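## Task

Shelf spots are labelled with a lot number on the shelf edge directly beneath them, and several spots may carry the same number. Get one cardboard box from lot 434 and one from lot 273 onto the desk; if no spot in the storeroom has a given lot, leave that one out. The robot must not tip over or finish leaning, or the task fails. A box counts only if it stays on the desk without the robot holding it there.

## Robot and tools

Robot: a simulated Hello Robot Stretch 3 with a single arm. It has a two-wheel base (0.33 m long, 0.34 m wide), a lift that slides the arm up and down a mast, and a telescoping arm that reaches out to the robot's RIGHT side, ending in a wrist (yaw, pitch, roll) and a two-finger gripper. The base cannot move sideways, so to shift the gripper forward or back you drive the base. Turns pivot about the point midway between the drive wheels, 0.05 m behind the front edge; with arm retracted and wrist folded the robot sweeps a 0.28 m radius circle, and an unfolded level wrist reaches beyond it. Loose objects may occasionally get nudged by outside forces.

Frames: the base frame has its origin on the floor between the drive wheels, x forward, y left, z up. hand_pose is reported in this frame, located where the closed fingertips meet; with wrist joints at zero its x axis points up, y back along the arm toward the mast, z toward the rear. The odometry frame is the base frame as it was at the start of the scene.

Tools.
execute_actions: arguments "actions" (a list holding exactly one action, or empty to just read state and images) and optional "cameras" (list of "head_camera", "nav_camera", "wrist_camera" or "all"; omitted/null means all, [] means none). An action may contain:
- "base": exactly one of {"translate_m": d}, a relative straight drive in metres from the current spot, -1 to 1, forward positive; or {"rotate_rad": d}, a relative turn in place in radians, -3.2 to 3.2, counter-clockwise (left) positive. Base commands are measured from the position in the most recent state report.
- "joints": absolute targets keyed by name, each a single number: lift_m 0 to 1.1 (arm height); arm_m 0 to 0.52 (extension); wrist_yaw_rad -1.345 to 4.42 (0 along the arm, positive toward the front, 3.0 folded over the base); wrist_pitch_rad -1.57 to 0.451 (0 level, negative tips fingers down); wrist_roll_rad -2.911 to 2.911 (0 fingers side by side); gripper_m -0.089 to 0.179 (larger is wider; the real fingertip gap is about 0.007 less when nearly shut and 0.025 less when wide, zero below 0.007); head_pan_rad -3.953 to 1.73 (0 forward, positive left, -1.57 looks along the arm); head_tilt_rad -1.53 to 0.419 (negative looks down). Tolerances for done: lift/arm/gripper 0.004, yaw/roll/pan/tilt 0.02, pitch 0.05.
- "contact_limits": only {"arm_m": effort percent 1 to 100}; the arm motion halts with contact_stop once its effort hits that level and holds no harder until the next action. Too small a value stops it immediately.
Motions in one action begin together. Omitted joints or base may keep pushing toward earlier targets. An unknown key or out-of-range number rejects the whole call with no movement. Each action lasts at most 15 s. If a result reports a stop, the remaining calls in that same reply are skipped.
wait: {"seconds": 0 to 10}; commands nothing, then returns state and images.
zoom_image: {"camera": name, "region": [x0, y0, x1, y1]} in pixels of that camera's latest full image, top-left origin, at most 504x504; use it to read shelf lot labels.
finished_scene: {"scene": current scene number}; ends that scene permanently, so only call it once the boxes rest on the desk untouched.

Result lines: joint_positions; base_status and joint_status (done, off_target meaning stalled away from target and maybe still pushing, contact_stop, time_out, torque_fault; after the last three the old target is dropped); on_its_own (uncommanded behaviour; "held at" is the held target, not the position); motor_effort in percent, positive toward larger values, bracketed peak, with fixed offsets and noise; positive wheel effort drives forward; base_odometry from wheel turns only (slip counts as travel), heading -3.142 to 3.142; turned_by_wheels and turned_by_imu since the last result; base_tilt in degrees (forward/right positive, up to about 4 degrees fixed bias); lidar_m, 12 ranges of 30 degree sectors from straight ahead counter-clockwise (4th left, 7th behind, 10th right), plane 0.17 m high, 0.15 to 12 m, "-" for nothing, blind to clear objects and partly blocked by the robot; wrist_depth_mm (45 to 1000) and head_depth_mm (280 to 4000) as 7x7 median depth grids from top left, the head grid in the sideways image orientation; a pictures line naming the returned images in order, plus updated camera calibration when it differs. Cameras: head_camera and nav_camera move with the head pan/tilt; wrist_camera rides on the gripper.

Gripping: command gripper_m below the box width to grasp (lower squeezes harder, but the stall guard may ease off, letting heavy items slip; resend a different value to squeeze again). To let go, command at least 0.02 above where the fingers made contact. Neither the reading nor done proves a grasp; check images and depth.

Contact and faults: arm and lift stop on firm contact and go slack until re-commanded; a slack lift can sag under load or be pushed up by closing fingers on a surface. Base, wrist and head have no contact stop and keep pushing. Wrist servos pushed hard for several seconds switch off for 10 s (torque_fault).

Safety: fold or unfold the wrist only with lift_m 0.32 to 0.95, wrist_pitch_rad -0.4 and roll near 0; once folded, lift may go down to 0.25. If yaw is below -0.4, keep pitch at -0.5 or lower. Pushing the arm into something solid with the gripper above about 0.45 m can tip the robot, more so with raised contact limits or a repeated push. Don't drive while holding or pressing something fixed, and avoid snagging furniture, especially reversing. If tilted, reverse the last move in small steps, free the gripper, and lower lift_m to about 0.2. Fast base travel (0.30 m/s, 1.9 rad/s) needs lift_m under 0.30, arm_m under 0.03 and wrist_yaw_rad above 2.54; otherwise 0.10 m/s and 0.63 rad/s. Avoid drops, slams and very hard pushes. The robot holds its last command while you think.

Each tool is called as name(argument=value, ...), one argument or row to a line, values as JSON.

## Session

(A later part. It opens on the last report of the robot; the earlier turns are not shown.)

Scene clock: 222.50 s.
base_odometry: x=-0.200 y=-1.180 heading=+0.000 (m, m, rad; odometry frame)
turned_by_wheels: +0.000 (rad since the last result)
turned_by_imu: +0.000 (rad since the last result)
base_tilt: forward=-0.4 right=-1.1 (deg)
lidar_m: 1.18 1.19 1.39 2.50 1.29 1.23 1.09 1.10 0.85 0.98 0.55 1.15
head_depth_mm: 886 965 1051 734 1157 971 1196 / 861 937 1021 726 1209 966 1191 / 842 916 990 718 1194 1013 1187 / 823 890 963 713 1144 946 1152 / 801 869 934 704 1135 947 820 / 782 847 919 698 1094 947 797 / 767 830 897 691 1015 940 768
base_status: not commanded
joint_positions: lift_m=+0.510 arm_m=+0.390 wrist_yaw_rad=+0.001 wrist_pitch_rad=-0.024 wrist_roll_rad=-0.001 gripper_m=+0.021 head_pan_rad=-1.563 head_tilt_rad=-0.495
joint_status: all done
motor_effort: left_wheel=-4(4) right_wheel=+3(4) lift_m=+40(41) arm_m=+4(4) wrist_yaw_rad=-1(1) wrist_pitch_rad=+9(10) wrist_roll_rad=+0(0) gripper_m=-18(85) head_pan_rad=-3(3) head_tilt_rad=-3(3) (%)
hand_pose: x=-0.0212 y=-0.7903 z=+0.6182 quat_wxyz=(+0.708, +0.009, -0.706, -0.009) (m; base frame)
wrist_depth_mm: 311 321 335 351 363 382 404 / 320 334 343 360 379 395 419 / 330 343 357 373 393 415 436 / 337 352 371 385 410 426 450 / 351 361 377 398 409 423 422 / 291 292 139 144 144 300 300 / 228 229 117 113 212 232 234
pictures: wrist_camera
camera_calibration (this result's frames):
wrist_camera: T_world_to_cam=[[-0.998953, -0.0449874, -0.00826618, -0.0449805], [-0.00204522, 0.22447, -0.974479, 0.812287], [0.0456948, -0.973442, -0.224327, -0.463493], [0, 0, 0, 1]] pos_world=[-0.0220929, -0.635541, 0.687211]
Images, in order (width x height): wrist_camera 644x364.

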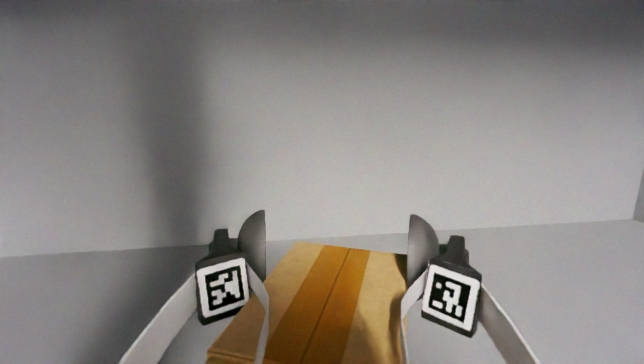

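execute_actions(
  actions=[
    {"joints": {"arm_m": 0.0, "lift_m": 0.55, "head_pan_rad": -2.6, "head_tilt_rad": -0.5}},
  ],
  cameras=["head_camera", "nav_camera"],
)

Scene clock: 233.83 s.
base_odometry: x=-0.200 y=-1.180 heading=+0.000 (m, m, rad; odometry frame)
turned_by_wheels: +0.000 (rad since the last result)
turned_by_imu: +0.000 (rad since the last result)
base_tilt: forward=-0.2 right=-1.1 (deg)
lidar_m: 1.18 1.18 1.40 2.50 1.29 1.23 1.09 1.09 0.84 0.98 0.55 1.15
head_depth_mm: 877 935 1012 1100 1198 1333 1343 / 900 964 1043 1138 1249 1388 1332 / 933 1001 1080 1188 1307 1454 1329 / 974 1050 1147 1256 1380 1525 1322 / 1006 1088 1188 1308 1458 1570 1314 / 1046 1135 1241 1374 1534 1597 1283 / 1078 1162 1246 876 964 1028 1190
base_status: not commanded
joint_positions: lift_m=+0.550 arm_m=+0.001 wrist_yaw_rad=+0.001 wrist_pitch_rad=-0.025 wrist_roll_rad=-0.001 gripper_m=+0.021 head_pan_rad=-2.593 head_tilt_rad=-0.495
joint_status: all done
motor_effort: left_wheel=-3(3) right_wheel=+4(3) lift_m=+41(45) arm_m=-4(4) wrist_yaw_rad=-1(1) wrist_pitch_rad=+10(10) wrist_roll_rad=+0(0) gripper_m=-19(18) head_pan_rad=-3(33) head_tilt_rad=-4(4) (%)
hand_pose: x=-0.0212 y=-0.4014 z=+0.6580 quat_wxyz=(+0.708, +0.010, -0.706, -0.009) (m; base frame)
wrist_depth_mm: 454 672 696 717 755 789 608 / 454 688 713 750 778 812 619 / 447 703 740 763 826 832 618 / 447 694 763 782 812 792 621 / 438 528 567 525 576 538 539 / 375 376 140 144 145 385 401 / 299 308 117 113 359 803 637
pictures: head_camera (sideways: a quarter turn clockwise sets it upright), nav_camera (sideways: a quarter turn counterclockwise sets it upright)
camera_calibration (this result's frames):
head_camera: T_world_to_cam=[[0.340969, 0.2627, -0.902624, 1.18793], [0.495724, -0.866059, -0.064797, 0.0809497], [-0.798748, -0.425359, -0.425526, 0.514257], [0, 0, 0, 1]] pos_world=[-0.0344152, -0.0232191, 1.29633]
nav_camera: T_world_to_cam=[[-0.3765, -0.25015, 0.892005, -1.11541], [-0.535772, 0.844296, 0.0106297, 0.0396069], [-0.755775, -0.473909, -0.451901, 0.545973], [0, 0, 0, 1]] pos_world=[0.0138988, -0.0537188, 1.24126]
Images, in order (width x height): head_camera 896x504, nav_camera 672x504.

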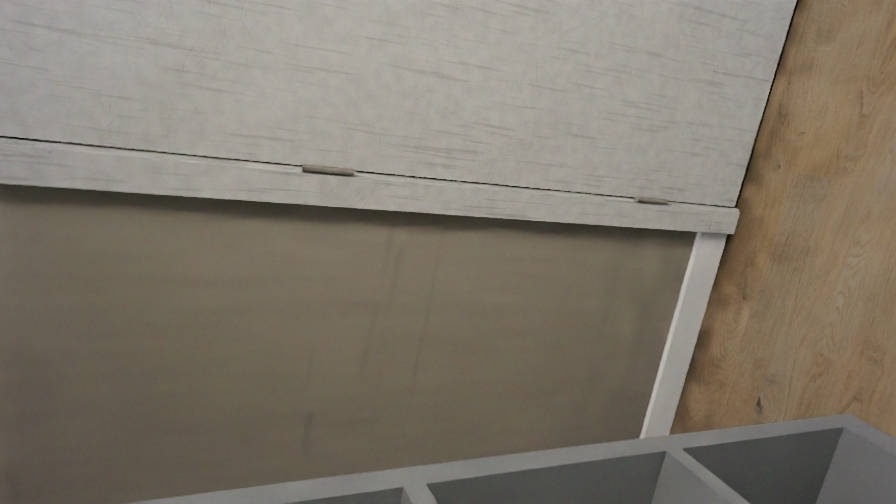

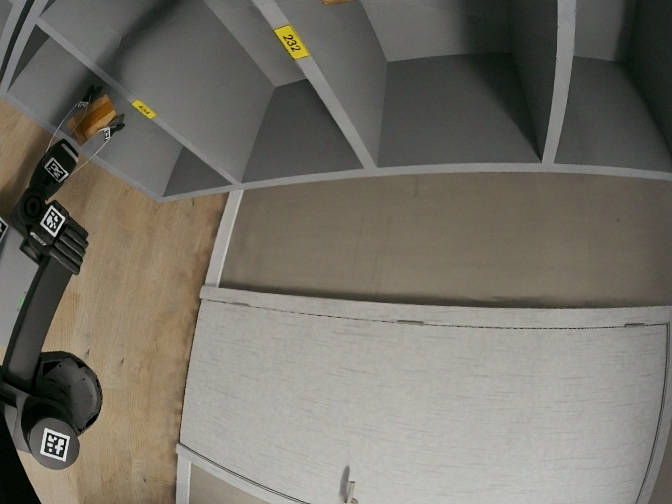

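execute_actions(
  actions=[
    {"joints": {"head_pan_rad": 1.7, "head_tilt_rad": -0.5}},
  ],
  cameras=["head_camera", "nav_camera"],
)

Scene clock: 242.90 s.
base_odometry: x=-0.200 y=-1.180 heading=+0.000 (m, m, rad; odometry frame)
turned_by_wheels: +0.000 (rad since the last result)
turned_by_imu: +0.000 (rad since the last result)
base_tilt: forward=-0.3 right=-1.2 (deg)
lidar_m: 1.18 1.18 1.39 2.50 1.28 1.23 1.09 1.09 0.85 0.98 0.55 1.15
head_depth_mm: 3337 2494 2519 2583 2176 1650 1335 / 3387 3639 3941 2964 2150 1638 1337 / 3296 3589 3883 3012 2132 1632 1330 / 3251 3463 3800 3055 2123 1615 1319 / 3172 3506 3783 2990 2101 1628 1316 / 3189 3497 3782 2952 2086 1608 1311 / 3152 3439 2937 - - - -
base_status: not commanded
joint_positions: lift_m=+0.550 arm_m=+0.001 wrist_yaw_rad=+0.001 wrist_pitch_rad=-0.025 wrist_roll_rad=-0.001 gripper_m=+0.021 head_pan_rad=+1.693 head_tilt_rad=-0.495
joint_status: all done
motor_effort: left_wheel=-4(4) right_wheel=+3(3) lift_m=+41(40) arm_m=-4(4) wrist_yaw_rad=-1(1) wrist_pitch_rad=+10(10) wrist_roll_rad=+0(0) gripper_m=-18(19) head_pan_rad=+3(33) head_tilt_rad=-3(2) (%)
hand_pose: x=-0.0212 y=-0.4014 z=+0.6580 quat_wxyz=(+0.708, +0.010, -0.706, -0.009) (m; base frame)
wrist_depth_mm: 454 663 697 725 756 783 618 / 452 679 718 747 788 809 618 / 445 706 734 760 799 826 622 / 443 685 754 782 828 784 625 / 441 529 567 533 581 538 532 / 376 376 140 144 145 384 401 / 300 307 118 113 360 811 631
pictures: head_camera (sideways: a quarter turn clockwise sets it upright), nav_camera (sideways: a quarter turn counterclockwise sets it upright)
camera_calibration (this result's frames):
head_camera: T_world_to_cam=[[0.0980029, -0.419125, -0.902624, 1.18942], [-0.993576, -0.092779, -0.064797, 0.0900345], [-0.0565865, 0.903175, -0.425526, 0.50973], [0, 0, 0, 1]] pos_world=[0.00173377, 0.0464924, 1.29633]
nav_camera: T_world_to_cam=[[-0.0718707, 0.446276, 0.892005, -1.11727], [0.990341, 0.138244, 0.0106297, 0.0302976], [-0.11857, 0.884153, -0.451901, 0.542086], [0, 0, 0, 1]] pos_world=[-0.0460289, 0.0151362, 1.24126]
Images, in order (width x height): head_camera 896x504, nav_camera 672x504.

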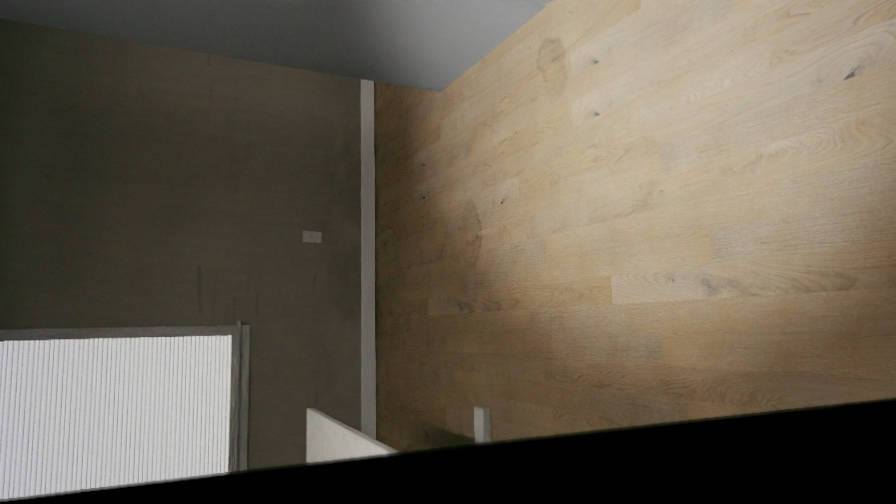

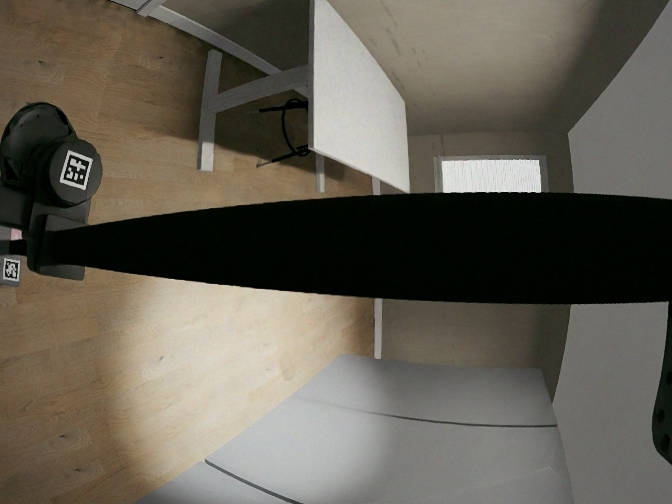

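execute_actions(
  actions=[
    {"base": {"rotate_rad": -1.571}, "joints": {"head_pan_rad": -2.2, "head_tilt_rad": -0.45}},
  ],
  cameras=["head_camera", "nav_camera"],
)

Scene clock: 271.23 s.
base_odometry: x=-0.200 y=-1.180 heading=-1.571 (m, m, rad; odometry frame)
turned_by_wheels: -1.571 (rad since the last result)
turned_by_imu: -1.551 (rad since the last result)
base_tilt: forward=-0.3 right=-1.2 (deg)
lidar_m: 0.98 0.55 1.15 1.18 1.18 1.40 2.55 1.28 1.23 1.09 1.10 0.84
head_depth_mm: 2159 2423 2615 1505 2000 1716 1375 / 1840 2039 2253 1490 2079 1691 1378 / 1604 1747 1941 1479 1604 1630 1366 / 1422 1549 1666 1699 1996 1686 1356 / 1279 1362 1476 1580 1756 1669 1352 / 1156 1233 1327 1419 1543 1606 1342 / 1053 1108 1174 1262 1345 1462 1333
base_status: done
joint_positions: lift_m=+0.550 arm_m=+0.001 wrist_yaw_rad=+0.001 wrist_pitch_rad=-0.025 wrist_roll_rad=-0.001 gripper_m=+0.021 head_pan_rad=-2.193 head_tilt_rad=-0.458
joint_status: all done
motor_effort: left_wheel=+3(7) right_wheel=-5(8) lift_m=+40(41) arm_m=-4(4) wrist_yaw_rad=-1(1) wrist_pitch_rad=+10(10) wrist_roll_rad=+0(0) gripper_m=-19(18) head_pan_rad=-3(32) head_tilt_rad=+4(16) (%)
hand_pose: x=-0.0212 y=-0.4014 z=+0.6580 quat_wxyz=(+0.708, +0.010, -0.706, -0.009) (m; base frame)
wrist_depth_mm: 758 773 812 853 864 942 971 / 776 802 835 858 905 971 - / 794 819 848 881 936 - - / 829 860 892 928 973 - - / 850 869 910 939 - - - / 875 919 140 143 144 - - / 910 928 117 113 - - -
pictures: head_camera (sideways: a quarter turn clockwise sets it upright), nav_camera (sideways: a quarter turn counterclockwise sets it upright)
camera_calibration (this result's frames):
head_camera: T_world_to_cam=[[0.192063, 0.34718, -0.91792, 1.2088], [0.792367, -0.606712, -0.0636808, 0.0776902], [-0.579022, -0.715099, -0.391621, 0.468796], [0, 0, 0, 1]] pos_world=[-0.0222818, -0.0373003, 1.29812]
nav_camera: T_world_to_cam=[[-0.229898, -0.34976, 0.908193, -1.13743], [-0.82194, 0.569463, 0.0112447, 0.0405513], [-0.521115, -0.743895, -0.4184, 0.500948], [0, 0, 0, 1]] pos_world=[0.0328897, -0.0482658, 1.24214]
Images, in order (width x height): head_camera 896x504, nav_camera 672x504.

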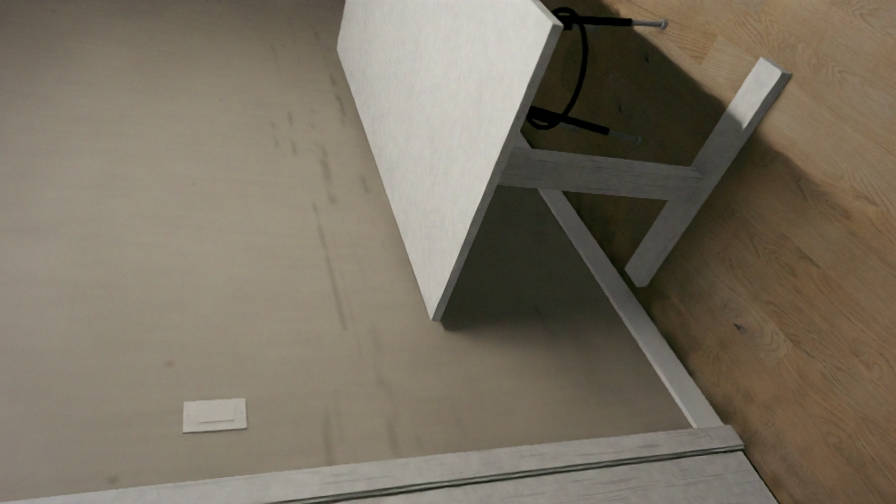

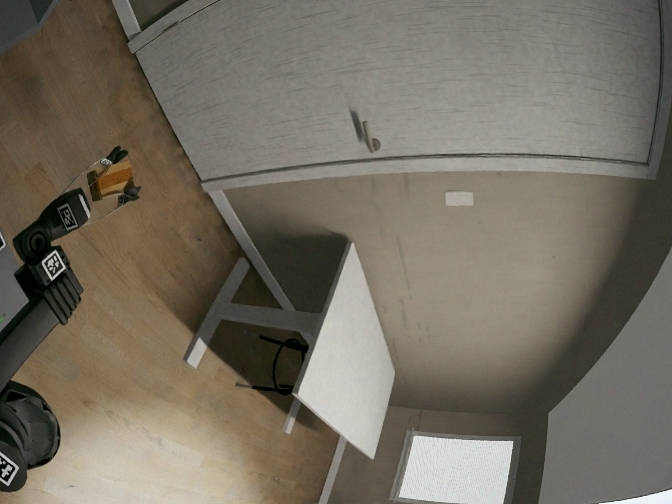

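execute_actions(
  actions=[
    {"base": {"translate_m": -0.78}, "joints": {"lift_m": 0.80, "head_pan_rad": -1.57, "head_tilt_rad": -0.6}},
  ],
  cameras=["head_camera", "nav_camera"],
)

Scene clock: 343.97 s.
base_odometry: x=-0.200 y=-0.400 heading=-1.570 (m, m, rad; odometry frame)
turned_by_wheels: +0.000 (rad since the last result)
turned_by_imu: +0.000 (rad since the last result)
base_tilt: forward=-0.2 right=-1.3 (deg)
lidar_m: 1.28 1.28 1.15 1.01 1.01 1.19 2.17 1.79 1.03 0.90 1.26 1.50
head_depth_mm: 1169 1301 1453 1139 844 1481 1276 / 1143 1271 1408 1130 838 1469 1284 / 1121 1242 1382 1122 864 1361 1242 / 1097 1202 1340 1229 1691 465 - / 1063 1172 1303 1466 1661 1475 1240 / 1041 1145 1265 1423 1625 1489 1237 / 1016 1106 1213 1345 1529 1468 1234
base_status: done
joint_positions: lift_m=+0.800 arm_m=+0.001 wrist_yaw_rad=+0.001 wrist_pitch_rad=-0.026 wrist_roll_rad=-0.001 gripper_m=+0.021 head_pan_rad=-1.577 head_tilt_rad=-0.592
joint_status: all done
motor_effort: left_wheel=+3(4) right_wheel=-5(9) lift_m=+41(41) arm_m=-4(4) wrist_yaw_rad=-1(1) wrist_pitch_rad=+10(10) wrist_roll_rad=+0(0) gripper_m=-18(18) head_pan_rad=+3(30) head_tilt_rad=-5(20) (%)
hand_pose: x=-0.0212 y=-0.4014 z=+0.9079 quat_wxyz=(+0.708, +0.010, -0.706, -0.009) (m; base frame)
wrist_depth_mm: 906 936 980 - - - - / 902 958 - - - - - / 948 980 - - - - - / 954 - - - - - - / 994 - - 861 776 720 720 / - - 139 144 145 511 512 / - - 118 113 362 394 397
pictures: head_camera (sideways: a quarter turn clockwise sets it upright), nav_camera (sideways: a quarter turn counterclockwise sets it upright)
camera_calibration (this result's frames):
head_camera: T_world_to_cam=[[-0.0430122, 0.513939, -0.856748, 1.13044], [0.99732, -0.0287055, -0.0672891, 0.0811261], [-0.0591758, -0.857347, -0.511327, 0.62139], [0, 0, 0, 1]] pos_world=[0.0044852, -0.0459014, 1.29169]
nav_camera: T_world_to_cam=[[0.0136276, -0.536376, 0.843869, -1.05502], [-0.999896, -0.0113181, 0.0089533, 0.0446218], [0.00474865, -0.843903, -0.536475, 0.651377], [0, 0, 0, 1]] pos_world=[0.0559013, -0.015682, 1.23934]
Images, in order (width x height): head_camera 896x504, nav_camera 672x504.

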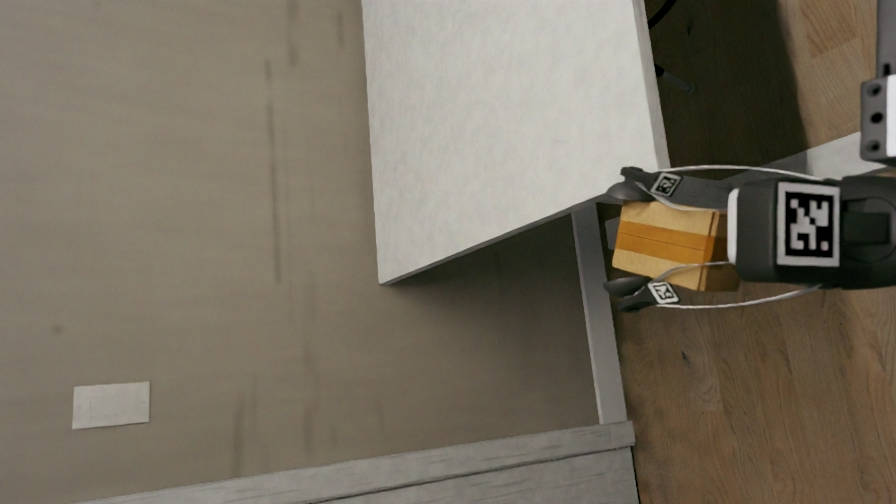

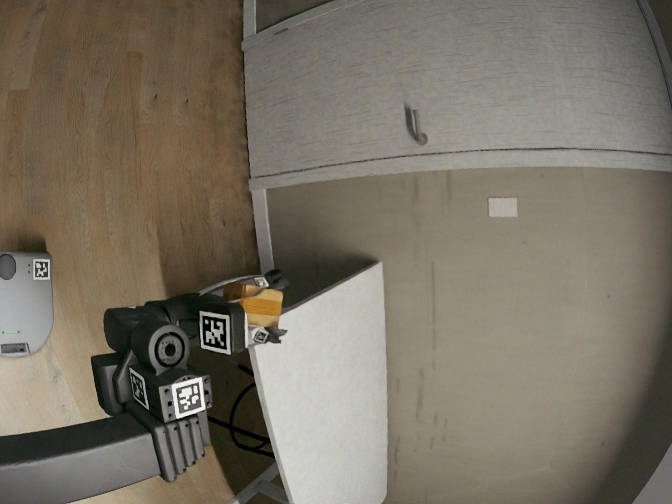

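execute_actions(
  actions=[
    {"base": {"translate_m": -0.35}, "joints": {"arm_m": 0.30}},
  ],
  cameras=["head_camera", "wrist_camera"],
)

Scene clock: 372.93 s.
base_odometry: x=-0.200 y=-0.050 heading=-1.570 (m, m, rad; odometry frame)
turned_by_wheels: +0.000 (rad since the last result)
turned_by_imu: +0.001 (rad since the last result)
base_tilt: forward=-0.4 right=-1.2 (deg)
lidar_m: 1.62 1.76 1.05 0.93 0.93 1.10 2.67 2.59 0.85 0.91 1.37 1.59
head_depth_mm: 1244 1386 1523 1140 910 1507 - / 1215 1343 1485 1159 - 1450 1236 / 1193 1312 1443 1180 - 1505 1246 / 1157 1280 1412 1232 795 1486 1244 / 1138 1243 1367 1100 824 1448 1218 / 1105 1213 1344 1087 814 1441 1237 / 1090 1187 1314 1424 1554 1432 1236
base_status: done
joint_positions: lift_m=+0.800 arm_m=+0.300 wrist_yaw_rad=+0.001 wrist_pitch_rad=-0.026 wrist_roll_rad=-0.001 gripper_m=+0.021 head_pan_rad=-1.577 head_tilt_rad=-0.593
joint_status: all done
motor_effort: left_wheel=+3(3) right_wheel=-5(9) lift_m=+40(41) arm_m=+5(4) wrist_yaw_rad=+0(1) wrist_pitch_rad=+10(10) wrist_roll_rad=+0(0) gripper_m=-18(18) head_pan_rad=+3(3) head_tilt_rad=-4(5) (%)
hand_pose: x=-0.0212 y=-0.7002 z=+0.9079 quat_wxyz=(+0.708, +0.010, -0.706, -0.009) (m; base frame)
wrist_depth_mm: 727 761 790 820 845 904 930 / 745 775 807 837 868 922 981 / 768 793 832 872 922 947 - / 791 821 859 909 943 - - / 818 832 755 705 746 712 713 / 844 493 139 144 144 511 509 / 405 387 118 113 363 393 395
pictures: head_camera (sideways: a quarter turn clockwise sets it upright), wrist_camera
camera_calibration (this result's frames):
head_camera: T_world_to_cam=[[-0.0430834, 0.514184, -0.856597, 1.13024], [0.997325, -0.0285446, -0.0672957, 0.0811346], [-0.0590536, -0.857205, -0.511579, 0.621717], [0, 0, 0, 1]] pos_world=[0.00449171, -0.0458986, 1.29168]
wrist_camera: T_world_to_cam=[[-0.998953, -0.0449769, -0.00831251, -0.0384855], [-0.00204829, 0.225548, -0.97423, 1.07493], [0.0456927, -0.973193, -0.225404, -0.309691], [0, 0, 0, 1]] pos_world=[-0.0220928, -0.545568, 0.977105]
Images, in order (width x height): head_camera 896x504, wrist_camera 644x364.

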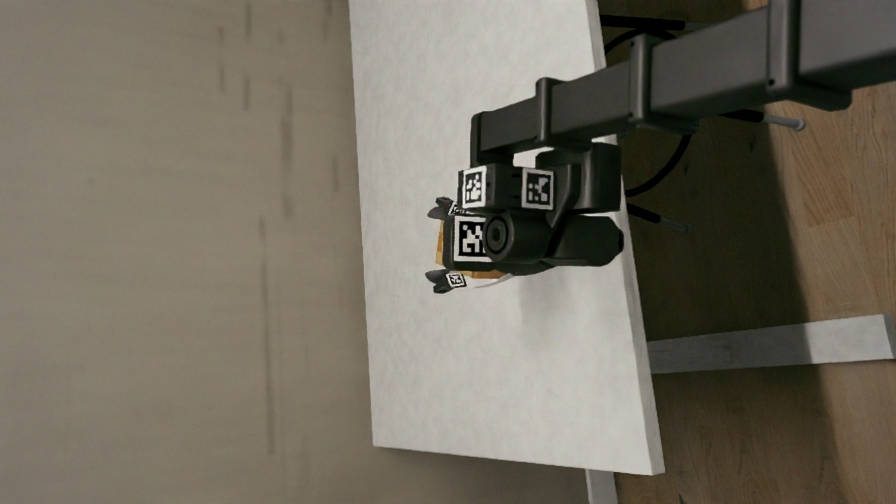

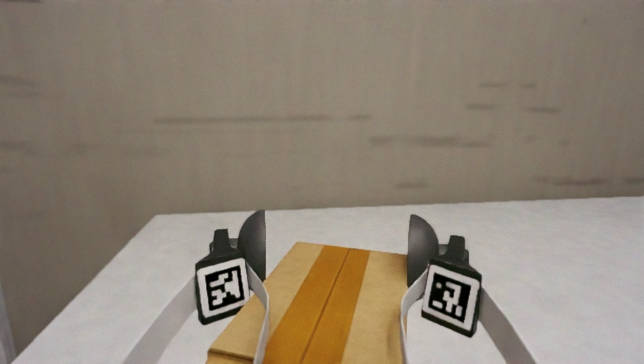

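execute_actions(
  actions=[
    {"joints": {"lift_m": 0.665}},
  ],
  cameras=[],
)

Scene clock: 381.83 s.
base_odometry: x=-0.200 y=-0.050 heading=-1.570 (m, m, rad; odometry frame)
turned_by_wheels: +0.000 (rad since the last result)
turned_by_imu: +0.000 (rad since the last result)
base_tilt: forward=-0.2 right=-1.2 (deg)
lidar_m: 1.61 1.75 1.06 0.93 0.93 1.10 2.67 2.58 0.84 0.90 1.37 1.59
head_depth_mm: 1250 1384 1514 1137 909 1465 1258 / 1224 1354 1483 1128 904 1509 - / 1184 1311 1442 1122 896 - 1253 / 1167 1281 1411 1110 821 1421 1242 / 1131 1243 1373 1103 823 1450 1210 / 1110 1214 1337 1091 818 1440 1238 / 1087 1189 1315 1413 1566 1437 1229
base_status: not commanded
joint_positions: lift_m=+0.665 arm_m=+0.300 wrist_yaw_rad=+0.001 wrist_pitch_rad=-0.014 wrist_roll_rad=-0.001 gripper_m=+0.021 head_pan_rad=-1.577 head_tilt_rad=-0.593
joint_status: all done
motor_effort: left_wheel=+3(2) right_wheel=-5(5) lift_m=+29(37) arm_m=+4(4) wrist_yaw_rad=-1(2) wrist_pitch_rad=+5(10) wrist_roll_rad=+0(0) gripper_m=-18(18) head_pan_rad=+3(3) head_tilt_rad=-5(5) (%)
hand_pose: x=-0.0212 y=-0.7006 z=+0.7763 quat_wxyz=(+0.708, +0.006, -0.706, -0.005) (m; base frame)
wrist_depth_mm: 736 756 795 806 871 890 944 / 746 777 813 848 882 917 971 / 775 784 837 876 909 976 - / 801 569 573 569 591 596 607 / 336 336 368 339 377 347 352 / 241 242 139 143 144 246 247 / 187 188 116 111 174 190 191
pictures: none
No camera images: the call's "cameras" was empty. Leave "cameras" out to get every camera's image.

execute_actions(
  actions=[
    {"joints": {"gripper_m": 0.12}},
  ],
  cameras=[],
)

Scene clock: 386.97 s.
base_odometry: x=-0.200 y=-0.050 heading=-1.570 (m, m, rad; odometry frame)
turned_by_wheels: +0.000 (rad since the last result)
turned_by_imu: +0.000 (rad since the last result)
base_tilt: forward=-0.3 right=-1.2 (deg)
lidar_m: 1.62 1.76 1.06 0.93 0.93 1.10 2.67 2.58 0.84 0.91 1.37 1.59
head_depth_mm: 1244 1388 1529 1131 909 1483 1256 / 1213 1343 1490 1124 905 1508 - / 1181 1312 1440 1117 863 - 1249 / 1161 1287 1405 1111 847 1441 1241 / 1135 1247 1367 1096 825 1445 1206 / 1110 1225 1344 1087 819 1433 1235 / 1090 1186 1315 1422 1562 1437 1233
base_status: not commanded
joint_positions: lift_m=+0.665 arm_m=+0.300 wrist_yaw_rad=+0.001 wrist_pitch_rad=-0.015 wrist_roll_rad=-0.001 gripper_m=+0.120 head_pan_rad=-1.577 head_tilt_rad=-0.593
joint_status: all done
motor_effort: left_wheel=+3(3) right_wheel=-5(5) lift_m=+30(31) arm_m=+4(4) wrist_yaw_rad=-1(1) wrist_pitch_rad=+6(6) wrist_roll_rad=+0(0) gripper_m=+1(80) head_pan_rad=+3(3) head_tilt_rad=-4(5) (%)
hand_pose: x=-0.0212 y=-0.7006 z=+0.7760 quat_wxyz=(+0.708, +0.006, -0.706, -0.005) (m; base frame)
wrist_depth_mm: 731 760 780 813 845 900 923 / 747 781 804 846 873 942 975 / 765 795 819 880 918 955 - / 796 557 571 578 580 592 590 / 334 337 337 339 344 375 348 / 240 252 234 142 219 - 245 / 194 179 115 110 173 181 190
pictures: none
No camera images: the call's "cameras" was empty. Leave "cameras" out to get every camera's image.

Released. Retracting, and checking the box stays on the desk.

execute_actions(
  actions=[
    {"joints": {"arm_m": 0.0, "lift_m": 0.72}},
  ],
  cameras=["head_camera"],
)

Scene clock: 398.67 s.
base_odometry: x=-0.200 y=-0.050 heading=-1.570 (m, m, rad; odometry frame)
turned_by_wheels: +0.000 (rad since the last result)
turned_by_imu: +0.000 (rad since the last result)
base_tilt: forward=-0.3 right=-1.3 (deg)
lidar_m: 1.62 1.76 1.06 0.93 0.93 1.10 2.67 2.58 0.85 0.91 1.37 1.59
head_depth_mm: 1248 1387 1515 1136 913 1471 1269 / 1220 1352 1482 1128 901 1473 1257 / 1191 1299 1436 1118 862 1501 1281 / 1158 1279 1404 1106 800 1501 1321 / 1133 1241 1363 1101 823 1413 1230 / 1105 1218 1345 1094 816 1442 1236 / 1084 1194 1316 1440 1550 1434 1232
base_status: not commanded
joint_positions: lift_m=+0.720 arm_m=+0.001 wrist_yaw_rad=+0.001 wrist_pitch_rad=-0.016 wrist_roll_rad=-0.001 gripper_m=+0.120 head_pan_rad=-1.577 head_tilt_rad=-0.593
joint_status: all done
motor_effort: left_wheel=+3(3) right_wheel=-5(5) lift_m=+40(44) arm_m=-4(4) wrist_yaw_rad=-1(2) wrist_pitch_rad=+6(6) wrist_roll_rad=+0(0) gripper_m=+1(1) head_pan_rad=+3(3) head_tilt_rad=-4(4) (%)
hand_pose: x=-0.0212 y=-0.4016 z=+0.8303 quat_wxyz=(+0.708, +0.006, -0.706, -0.006) (m; base frame)
wrist_depth_mm: 960 - - - - - - / 980 - - - - - - / - - - - - - - / - - 830 843 858 869 884 / - - 497 428 500 554 509 / - 372 372 377 402 - 726 / - - - - - - -
pictures: head_camera (sideways: a quarter turn clockwise sets it upright)
camera_calibration (this result's frames):
head_camera: T_world_to_cam=[[-0.0431288, 0.514184, -0.856595, 1.13024], [0.997327, -0.028456, -0.0672958, 0.0811347], [-0.0589777, -0.857207, -0.511583, 0.621722], [0, 0, 0, 1]] pos_world=[0.00449577, -0.0458987, 1.29168]
Images, in order (width x height): head_camera 896x504.

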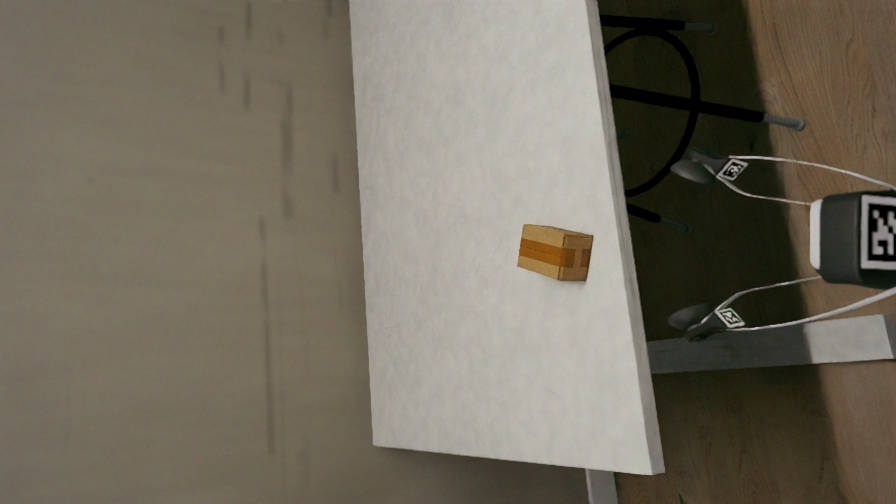

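execute_actions(
  actions=[
    {"base": {"rotate_rad": 1.571}, "joints": {"wrist_pitch_rad": -0.4, "gripper_m": 0.04, "head_pan_rad": -0.8, "head_tilt_rad": -0.4}},
  ],
  cameras=["head_camera", "nav_camera"],
)

Scene clock: 418.17 s.
base_odometry: x=-0.200 y=-0.050 heading=+0.001 (m, m, rad; odometry frame)
turned_by_wheels: +1.571 (rad since the last result)
turned_by_imu: +1.550 (rad since the last result)
base_tilt: forward=-0.3 right=-1.2 (deg)
lidar_m: 0.93 0.93 1.10 2.67 2.61 0.85 0.90 1.36 1.58 1.62 1.79 1.06
head_depth_mm: 1760 1841 1908 2036 2139 1788 1420 / 1842 1929 2019 2119 2268 1782 1416 / 1731 1889 1997 2187 2264 1762 1408 / 1534 1666 1784 1926 2113 1751 1409 / 1326 1414 1526 1636 1763 1755 1405 / 1153 1228 1303 1377 1472 1587 1396 / 1031 1082 1139 1193 1276 1350 1349
base_status: done
joint_positions: lift_m=+0.720 arm_m=+0.001 wrist_yaw_rad=+0.001 wrist_pitch_rad=-0.412 wrist_roll_rad=-0.001 gripper_m=+0.040 head_pan_rad=-0.807 head_tilt_rad=-0.409
joint_status: all done
motor_effort: left_wheel=-4(7) right_wheel=+4(8) lift_m=+40(40) arm_m=-4(4) wrist_yaw_rad=-2(0) wrist_pitch_rad=+5(6) wrist_roll_rad=+0(0) gripper_m=+0(79) head_pan_rad=+3(34) head_tilt_rad=+4(24) (%)
hand_pose: x=-0.0213 y=-0.3709 z=+0.7338 quat_wxyz=(+0.693, +0.145, -0.691, -0.145) (m; base frame)
wrist_depth_mm: - - - - - - - / - - - - - - - / - - - - - - - / - - - - - - - / - - - - - - - / - - - - - - - / 946 943 909 937 919 947 920
pictures: head_camera (sideways: a quarter turn clockwise sets it upright), nav_camera (sideways: a quarter turn counterclockwise sets it upright)
camera_calibration (this result's frames):
head_camera: T_world_to_cam=[[-0.274589, 0.219806, -0.936102, 1.23538], [0.744101, 0.665177, -0.0620787, 0.0759029], [0.609028, -0.7136, -0.346208, 0.402449], [0, 0, 0, 1]] pos_world=[0.0376381, -0.0348437, 1.30048]
nav_camera: T_world_to_cam=[[0.270481, -0.257794, 0.927568, -1.16576], [-0.711185, -0.702902, 0.0120298, 0.0388529], [0.648888, -0.662926, -0.373461, 0.43533], [0, 0, 0, 1]] pos_world=[0.0604677, 0.0153755, 1.24343]
Images, in order (width x height): head_camera 896x504, nav_camera 672x504.

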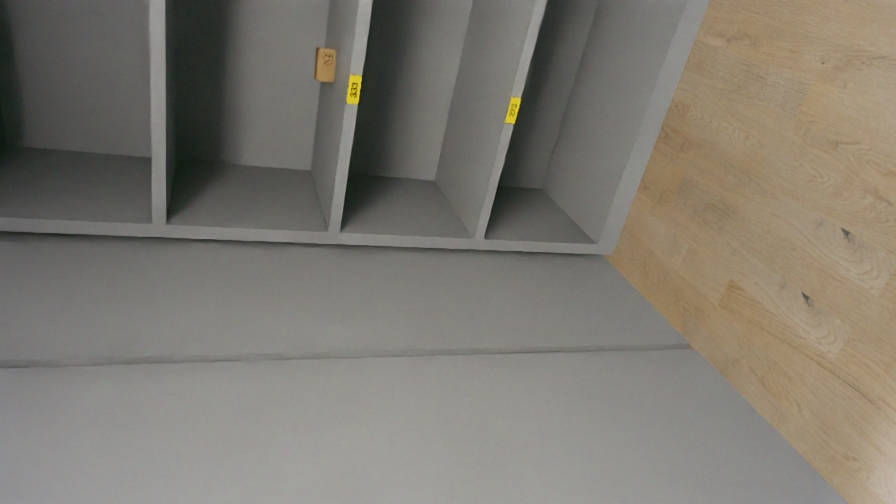

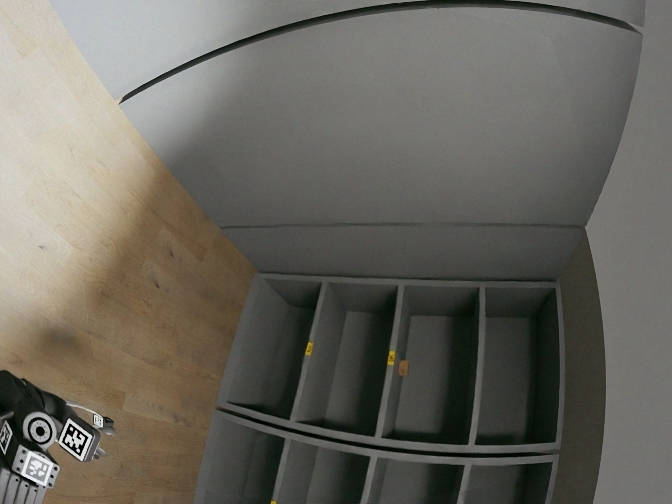

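execute_actions(
  actions=[
    {"joints": {"head_pan_rad": 1.0, "head_tilt_rad": -0.4, "wrist_yaw_rad": 3.0}},
  ],
  cameras=["head_camera", "nav_camera"],
)

Scene clock: 432.80 s.
base_odometry: x=-0.200 y=-0.050 heading=+0.001 (m, m, rad; odometry frame)
turned_by_wheels: +0.000 (rad since the last result)
turned_by_imu: +0.000 (rad since the last result)
base_tilt: forward=-0.3 right=-1.2 (deg)
lidar_m: 0.93 0.93 1.10 2.67 2.61 0.84 0.91 1.37 1.58 1.62 1.78 1.06
head_depth_mm: 833 876 916 967 1024 1082 1153 / 900 949 997 1056 1124 1196 1278 / 990 1036 1100 1172 1247 1339 1372 / 1072 1140 1220 1302 1395 1526 1409 / 1177 1264 1367 1466 1611 1690 1396 / 1333 1439 1544 1704 1867 1730 1397 / 1506 1647 2738 2963 2359 1730 1387
base_status: not commanded
joint_positions: lift_m=+0.720 arm_m=+0.001 wrist_yaw_rad=+2.997 wrist_pitch_rad=-0.412 wrist_roll_rad=-0.001 gripper_m=+0.040 head_pan_rad=+0.993 head_tilt_rad=-0.409
joint_status: all done
motor_effort: left_wheel=-4(4) right_wheel=+4(4) lift_m=+39(40) arm_m=-4(4) wrist_yaw_rad=+2(0) wrist_pitch_rad=+5(5) wrist_roll_rad=+0(0) gripper_m=+1(1) head_pan_rad=+2(31) head_tilt_rad=+4(2) (%)
hand_pose: x=+0.0112 y=+0.0770 z=+0.7338 quat_wxyz=(+0.195, +0.700, +0.095, +0.680) (m; base frame)
wrist_depth_mm: - - - - - - 904 / - - - - - - 915 / - - - - - - 945 / - - - - - - 965 / - - - - - - - / - - - - - - - / 953 950 - 934 909 927 926
pictures: head_camera (sideways: a quarter turn clockwise sets it upright), nav_camera (sideways: a quarter turn counterclockwise sets it upright)
camera_calibration (this result's frames):
head_camera: T_world_to_cam=[[-0.15166, -0.317198, -0.936154, 1.2347], [-0.816716, 0.573692, -0.0620736, 0.0854172], [0.556753, 0.755158, -0.346067, 0.402585], [0, 0, 0, 1]] pos_world=[0.0328753, 0.0386244, 1.30049]
nav_camera: T_world_to_cam=[[0.189589, 0.321822, 0.927624, -1.16534], [0.845989, -0.533065, 0.0120322, 0.029351], [0.498356, 0.782479, -0.373321, 0.436067], [0, 0, 0, 1]] pos_world=[-0.0212106, 0.0494656, 1.24344]
Images, in order (width x height): head_camera 896x504, nav_camera 672x504.

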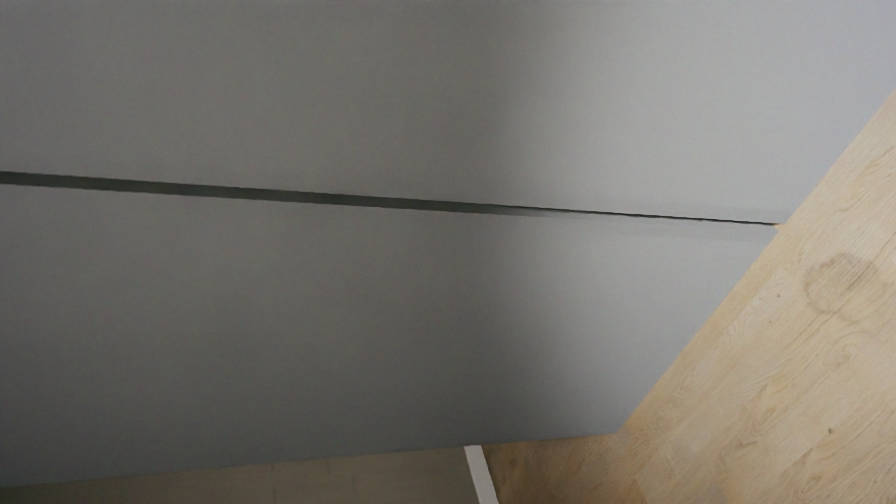

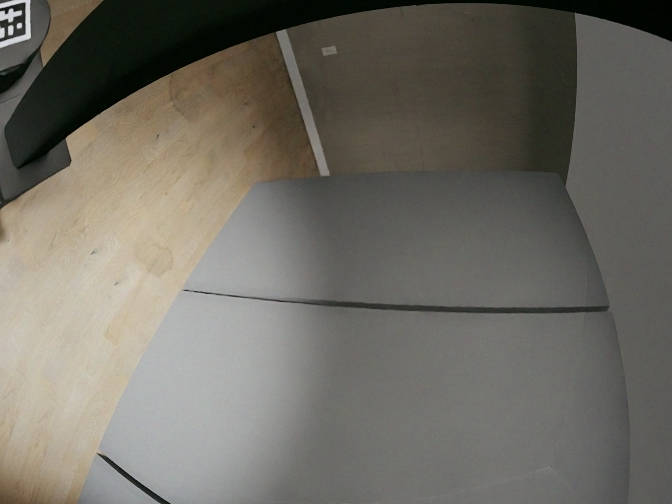

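execute_actions(
  actions=[
    {"base": {"rotate_rad": 1.571}, "joints": {"lift_m": 0.28, "head_pan_rad": 0.0, "head_tilt_rad": -0.4}},
  ],
  cameras=["nav_camera"],
)

Scene clock: 454.43 s.
base_odometry: x=-0.200 y=-0.050 heading=+1.571 (m, m, rad; odometry frame)
turned_by_wheels: +1.571 (rad since the last result)
turned_by_imu: +1.550 (rad since the last result)
base_tilt: forward=-0.4 right=-1.2 (deg)
lidar_m: 2.67 2.65 0.84 0.91 1.36 1.57 1.62 1.82 1.07 0.93 0.93 1.09
head_depth_mm: 1535 1555 1598 1615 1649 1662 1428 / 2511 2652 2827 3025 2105 1784 1427 / 2430 2636 2820 3023 2405 1774 1407 / 2364 2531 2712 2935 2380 1778 1411 / 2308 2475 2636 2884 2368 1759 1407 / 2255 2397 2557 2778 2364 1749 1396 / 2186 2324 2484 2710 2348 1753 1393
base_status: done
joint_positions: lift_m=+0.280 arm_m=+0.001 wrist_yaw_rad=+2.997 wrist_pitch_rad=-0.414 wrist_roll_rad=-0.001 gripper_m=+0.040 head_pan_rad=+0.007 head_tilt_rad=-0.409
joint_status: all done
motor_effort: left_wheel=-4(8) right_wheel=+5(7) lift_m=+31(35) arm_m=-4(3) wrist_yaw_rad=+1(3) wrist_pitch_rad=+5(5) wrist_roll_rad=+0(0) gripper_m=+0(0) head_pan_rad=-2(31) head_tilt_rad=+4(6) (%)
hand_pose: x=+0.0111 y=+0.0768 z=+0.2938 quat_wxyz=(+0.195, +0.700, +0.095, +0.680) (m; base frame)
wrist_depth_mm: - - - - - - - / - - - - - - - / 974 968 920 932 936 925 933 / 748 742 743 733 726 722 719 / 618 613 - 607 628 595 596 / 525 529 - 527 - 516 506 / 466 - - - 446 444 442
pictures: nav_camera (sideways: a quarter turn counterclockwise sets it upright)
camera_calibration (this result's frames):
nav_camera: T_world_to_cam=[[0.372897, 0.0196802, 0.927664, -1.16651], [0.0228219, -0.999667, 0.0120339, 0.0343702], [0.927592, 0.0166837, -0.373222, 0.433319], [0, 0, 0, 1]] pos_world=[0.0322609, 0.0500865, 1.24344]
Images, in order (width x height): nav_camera 672x504.

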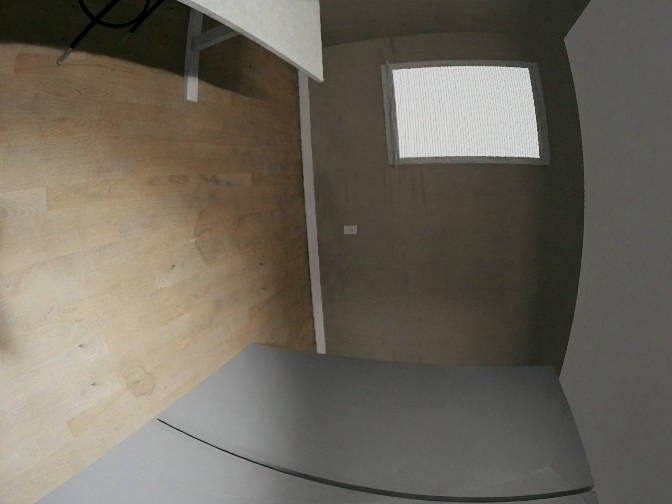

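execute_actions(
  actions=[
    {"base": {"translate_m": 1.0}, "joints": {"head_pan_rad": -0.9, "head_tilt_rad": -0.4}},
  ],
  cameras=["nav_camera"],
)

Scene clock: 466.53 s.
base_odometry: x=-0.201 y=+0.950 heading=+1.571 (m, m, rad; odometry frame)
turned_by_wheels: +0.000 (rad since the last result)
turned_by_imu: +0.001 (rad since the last result)
base_tilt: forward=-0.4 right=-1.2 (deg)
lidar_m: 1.71 1.70 1.83 1.17 1.05 1.47 2.59 1.35 0.79 0.69 0.69 0.81
head_depth_mm: 549 579 614 652 698 749 812 / 571 605 643 687 735 792 863 / 596 633 673 725 781 841 920 / 624 663 710 768 827 898 976 / 654 700 749 813 880 966 1069 / 686 737 791 865 938 1034 1161 / 725 778 847 936 2050 1619 1358
base_status: done
joint_positions: lift_m=+0.280 arm_m=+0.001 wrist_yaw_rad=+2.998 wrist_pitch_rad=-0.414 wrist_roll_rad=-0.001 gripper_m=+0.040 head_pan_rad=-0.893 head_tilt_rad=-0.408
joint_status: all done
motor_effort: left_wheel=-4(8) right_wheel=+4(9) lift_m=+30(32) arm_m=-3(3) wrist_yaw_rad=+2(3) wrist_pitch_rad=+5(5) wrist_roll_rad=+0(0) gripper_m=+0(1) head_pan_rad=-3(32) head_tilt_rad=+4(7) (%)
hand_pose: x=+0.0110 y=+0.0768 z=+0.2938 quat_wxyz=(+0.195, +0.700, +0.096, +0.680) (m; base frame)
wrist_depth_mm: - - - - - - - / - - - - - - - / 982 971 970 947 936 928 918 / 747 742 746 737 724 723 728 / 612 604 - 602 617 603 594 / 525 535 - 530 - 508 511 / 469 - - - 443 446 444
pictures: nav_camera (sideways: a quarter turn counterclockwise sets it upright)
camera_calibration (this result's frames):
nav_camera: T_world_to_cam=[[0.246946, -0.279489, 0.927849, -1.16599], [-0.768833, -0.639336, 0.0120417, 0.0391891], [0.589842, -0.716335, -0.372761, 0.43478], [0, 0, 0, 1]] pos_world=[0.0616133, 0.0106235, 1.24346]
Images, in order (width x height): nav_camera 672x504.

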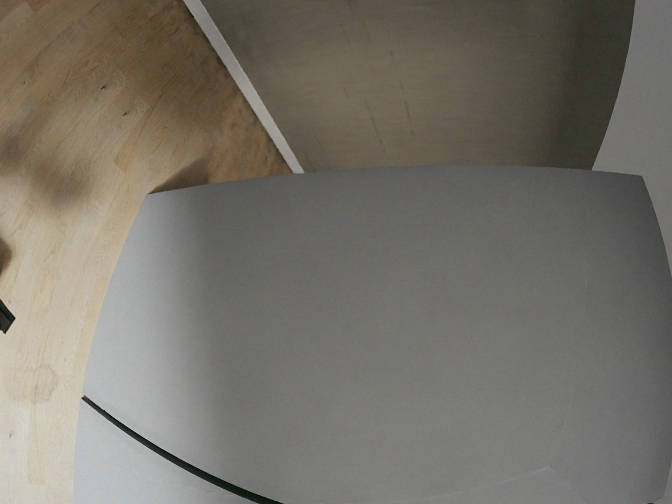

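execute_actions(
  actions=[
    {"base": {"translate_m": 1.0}, "joints": {"head_pan_rad": -1.57, "head_tilt_rad": -0.3}},
  ],
  cameras=["head_camera", "nav_camera"],
)

Scene clock: 480.47 s.
base_odometry: x=-0.201 y=+1.950 heading=+1.571 (m, m, rad; odometry frame)
turned_by_wheels: +0.000 (rad since the last result)
turned_by_imu: +0.001 (rad since the last result)
base_tilt: forward=-0.3 right=-1.2 (deg)
lidar_m: 0.74 0.74 0.87 1.54 1.51 2.13 3.59 0.88 0.54 0.59 1.44 0.85
head_depth_mm: 471 475 479 497 521 552 597 / 578 586 593 604 613 622 633 / 754 767 780 795 813 825 850 / 1724 1816 1915 2020 2162 1908 1485 / 1674 1767 1857 1974 2084 1993 1535 / 1639 1707 1812 1914 2022 1986 1530 / 1600 1675 1753 1850 1982 1972 1526
base_status: done
joint_positions: lift_m=+0.280 arm_m=+0.001 wrist_yaw_rad=+2.998 wrist_pitch_rad=-0.414 wrist_roll_rad=-0.001 gripper_m=+0.040 head_pan_rad=-1.563 head_tilt_rad=-0.310
joint_status: all done
motor_effort: left_wheel=-4(9) right_wheel=+3(11) lift_m=+32(31) arm_m=-3(3) wrist_yaw_rad=+1(1) wrist_pitch_rad=+5(5) wrist_roll_rad=+0(0) gripper_m=+0(0) head_pan_rad=-3(33) head_tilt_rad=+5(14) (%)
hand_pose: x=+0.0110 y=+0.0768 z=+0.2938 quat_wxyz=(+0.195, +0.700, +0.096, +0.680) (m; base frame)
wrist_depth_mm: - - - - - 925 708 / - - - - - 943 730 / 973 938 945 953 928 879 738 / 755 743 739 739 732 734 699 / 614 620 - 608 627 603 595 / 516 535 - 530 - 513 508 / 467 - - - 445 448 442
pictures: head_camera (sideways: a quarter turn clockwise sets it upright), nav_camera (sideways: a quarter turn counterclockwise sets it upright)
camera_calibration (this result's frames):
head_camera: T_world_to_cam=[[-0.0482728, 0.254284, -0.965924, 1.27294], [0.997767, -0.0324134, -0.0583972, 0.0695703], [-0.0461583, -0.966586, -0.252152, 0.284034], [0, 0, 0, 1]] pos_world=[0.00514414, -0.046891, 1.30525]
nav_camera: T_world_to_cam=[[0.0192305, -0.279829, 0.959857, -1.20639], [-0.99966, -0.0223081, 0.0135245, 0.0386651], [0.0176281, -0.959791, -0.280162, 0.317759], [0, 0, 0, 1]] pos_world=[0.0562499, -0.0317375, 1.24646]
Images, in order (width x height): head_camera 896x504, nav_camera 672x504.

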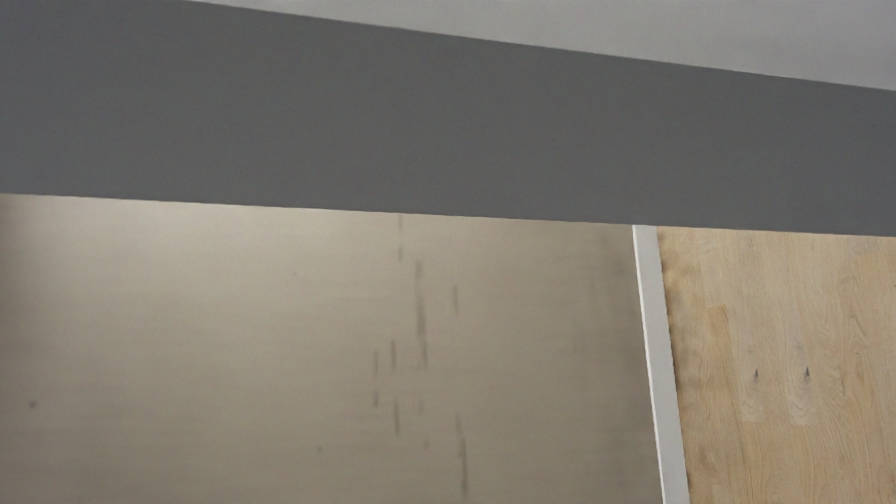

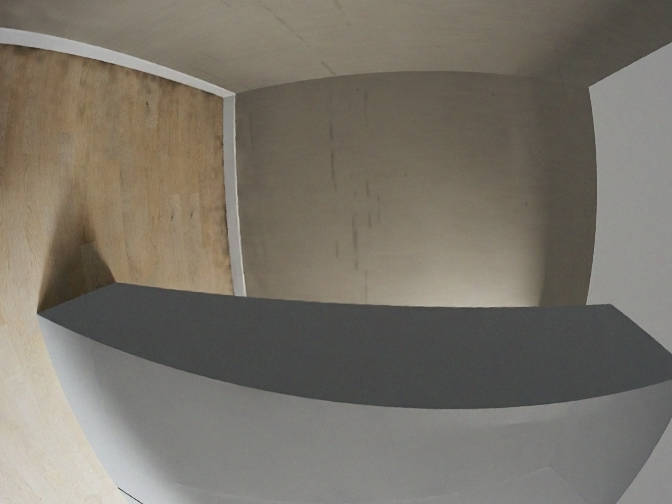

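execute_actions(
  actions=[
    {"base": {"translate_m": 0.3}, "joints": {"head_pan_rad": -2.0, "head_tilt_rad": -0.3}},
  ],
  cameras=["head_camera", "nav_camera"],
)

Scene clock: 491.83 s.
base_odometry: x=-0.201 y=+2.250 heading=+1.571 (m, m, rad; odometry frame)
turned_by_wheels: +0.000 (rad since the last result)
turned_by_imu: +0.000 (rad since the last result)
base_tilt: forward=-0.3 right=-1.2 (deg)
lidar_m: 0.45 0.45 0.53 0.93 1.91 1.71 3.89 0.74 0.69 1.85 0.87 0.52
head_depth_mm: 575 596 624 660 718 791 883 / 634 655 679 706 732 759 799 / 706 735 764 797 828 867 908 / 801 834 872 919 956 1008 1065 / 1894 1967 2088 2182 2329 1912 1482 / 1774 1851 1968 2039 2176 1980 1520 / 1662 1726 1809 1874 1999 1975 1514
base_status: done
joint_positions: lift_m=+0.280 arm_m=+0.001 wrist_yaw_rad=+2.998 wrist_pitch_rad=-0.414 wrist_roll_rad=-0.001 gripper_m=+0.040 head_pan_rad=-1.993 head_tilt_rad=-0.310
joint_status: all done
motor_effort: left_wheel=-4(7) right_wheel=+3(10) lift_m=+31(31) arm_m=-4(3) wrist_yaw_rad=+1(1) wrist_pitch_rad=+5(5) wrist_roll_rad=+0(0) gripper_m=+0(0) head_pan_rad=-2(25) head_tilt_rad=+5(6) (%)
hand_pose: x=+0.0110 y=+0.0768 z=+0.2938 quat_wxyz=(+0.195, +0.700, +0.096, +0.680) (m; base frame)
wrist_depth_mm: - - - - 808 566 431 / - - - - 835 586 441 / 951 990 952 936 840 609 455 / 748 755 744 745 741 607 470 / 612 610 - 601 623 580 472 / 520 530 - 531 - 509 482 / 474 - - - 446 447 446
pictures: head_camera (sideways: a quarter turn clockwise sets it upright), nav_camera (sideways: a quarter turn counterclockwise sets it upright)
camera_calibration (this result's frames):
head_camera: T_world_to_cam=[[0.0620273, 0.250989, -0.966001, 1.27237], [0.893379, -0.445493, -0.0583851, 0.0701914], [-0.445001, -0.859384, -0.251861, 0.286089], [0, 0, 0, 1]] pos_world=[-0.0143195, -0.0422212, 1.30526]
nav_camera: T_world_to_cam=[[-0.0990762, -0.2621, 0.959941, -1.20578], [-0.917921, 0.396532, 0.0135288, 0.0381608], [-0.384194, -0.87981, -0.279874, 0.319834], [0, 0, 0, 1]] pos_world=[0.0384432, -0.0497722, 1.24647]
Images, in order (width x height): head_camera 896x504, nav_camera 672x504.

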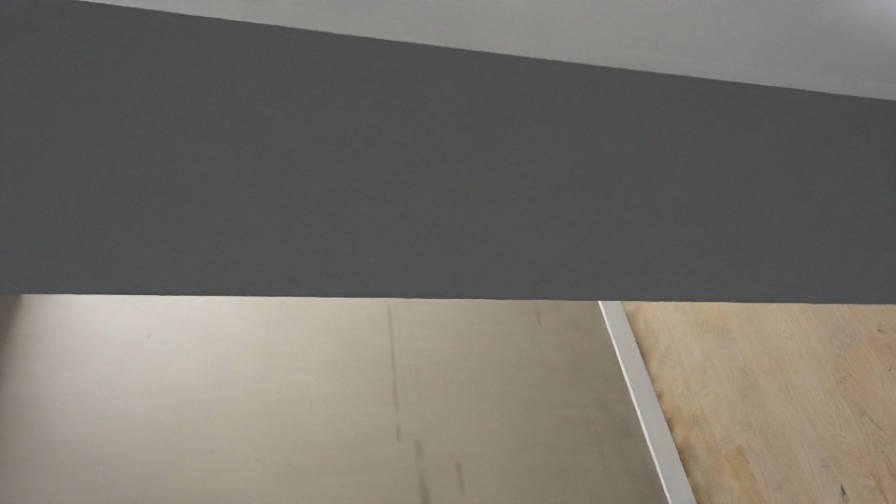

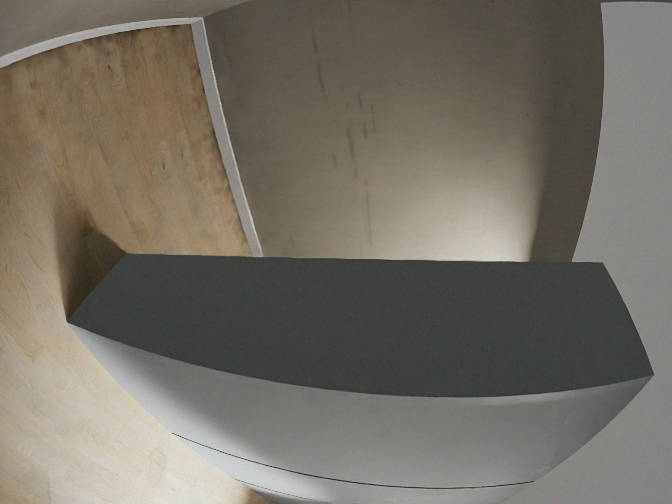

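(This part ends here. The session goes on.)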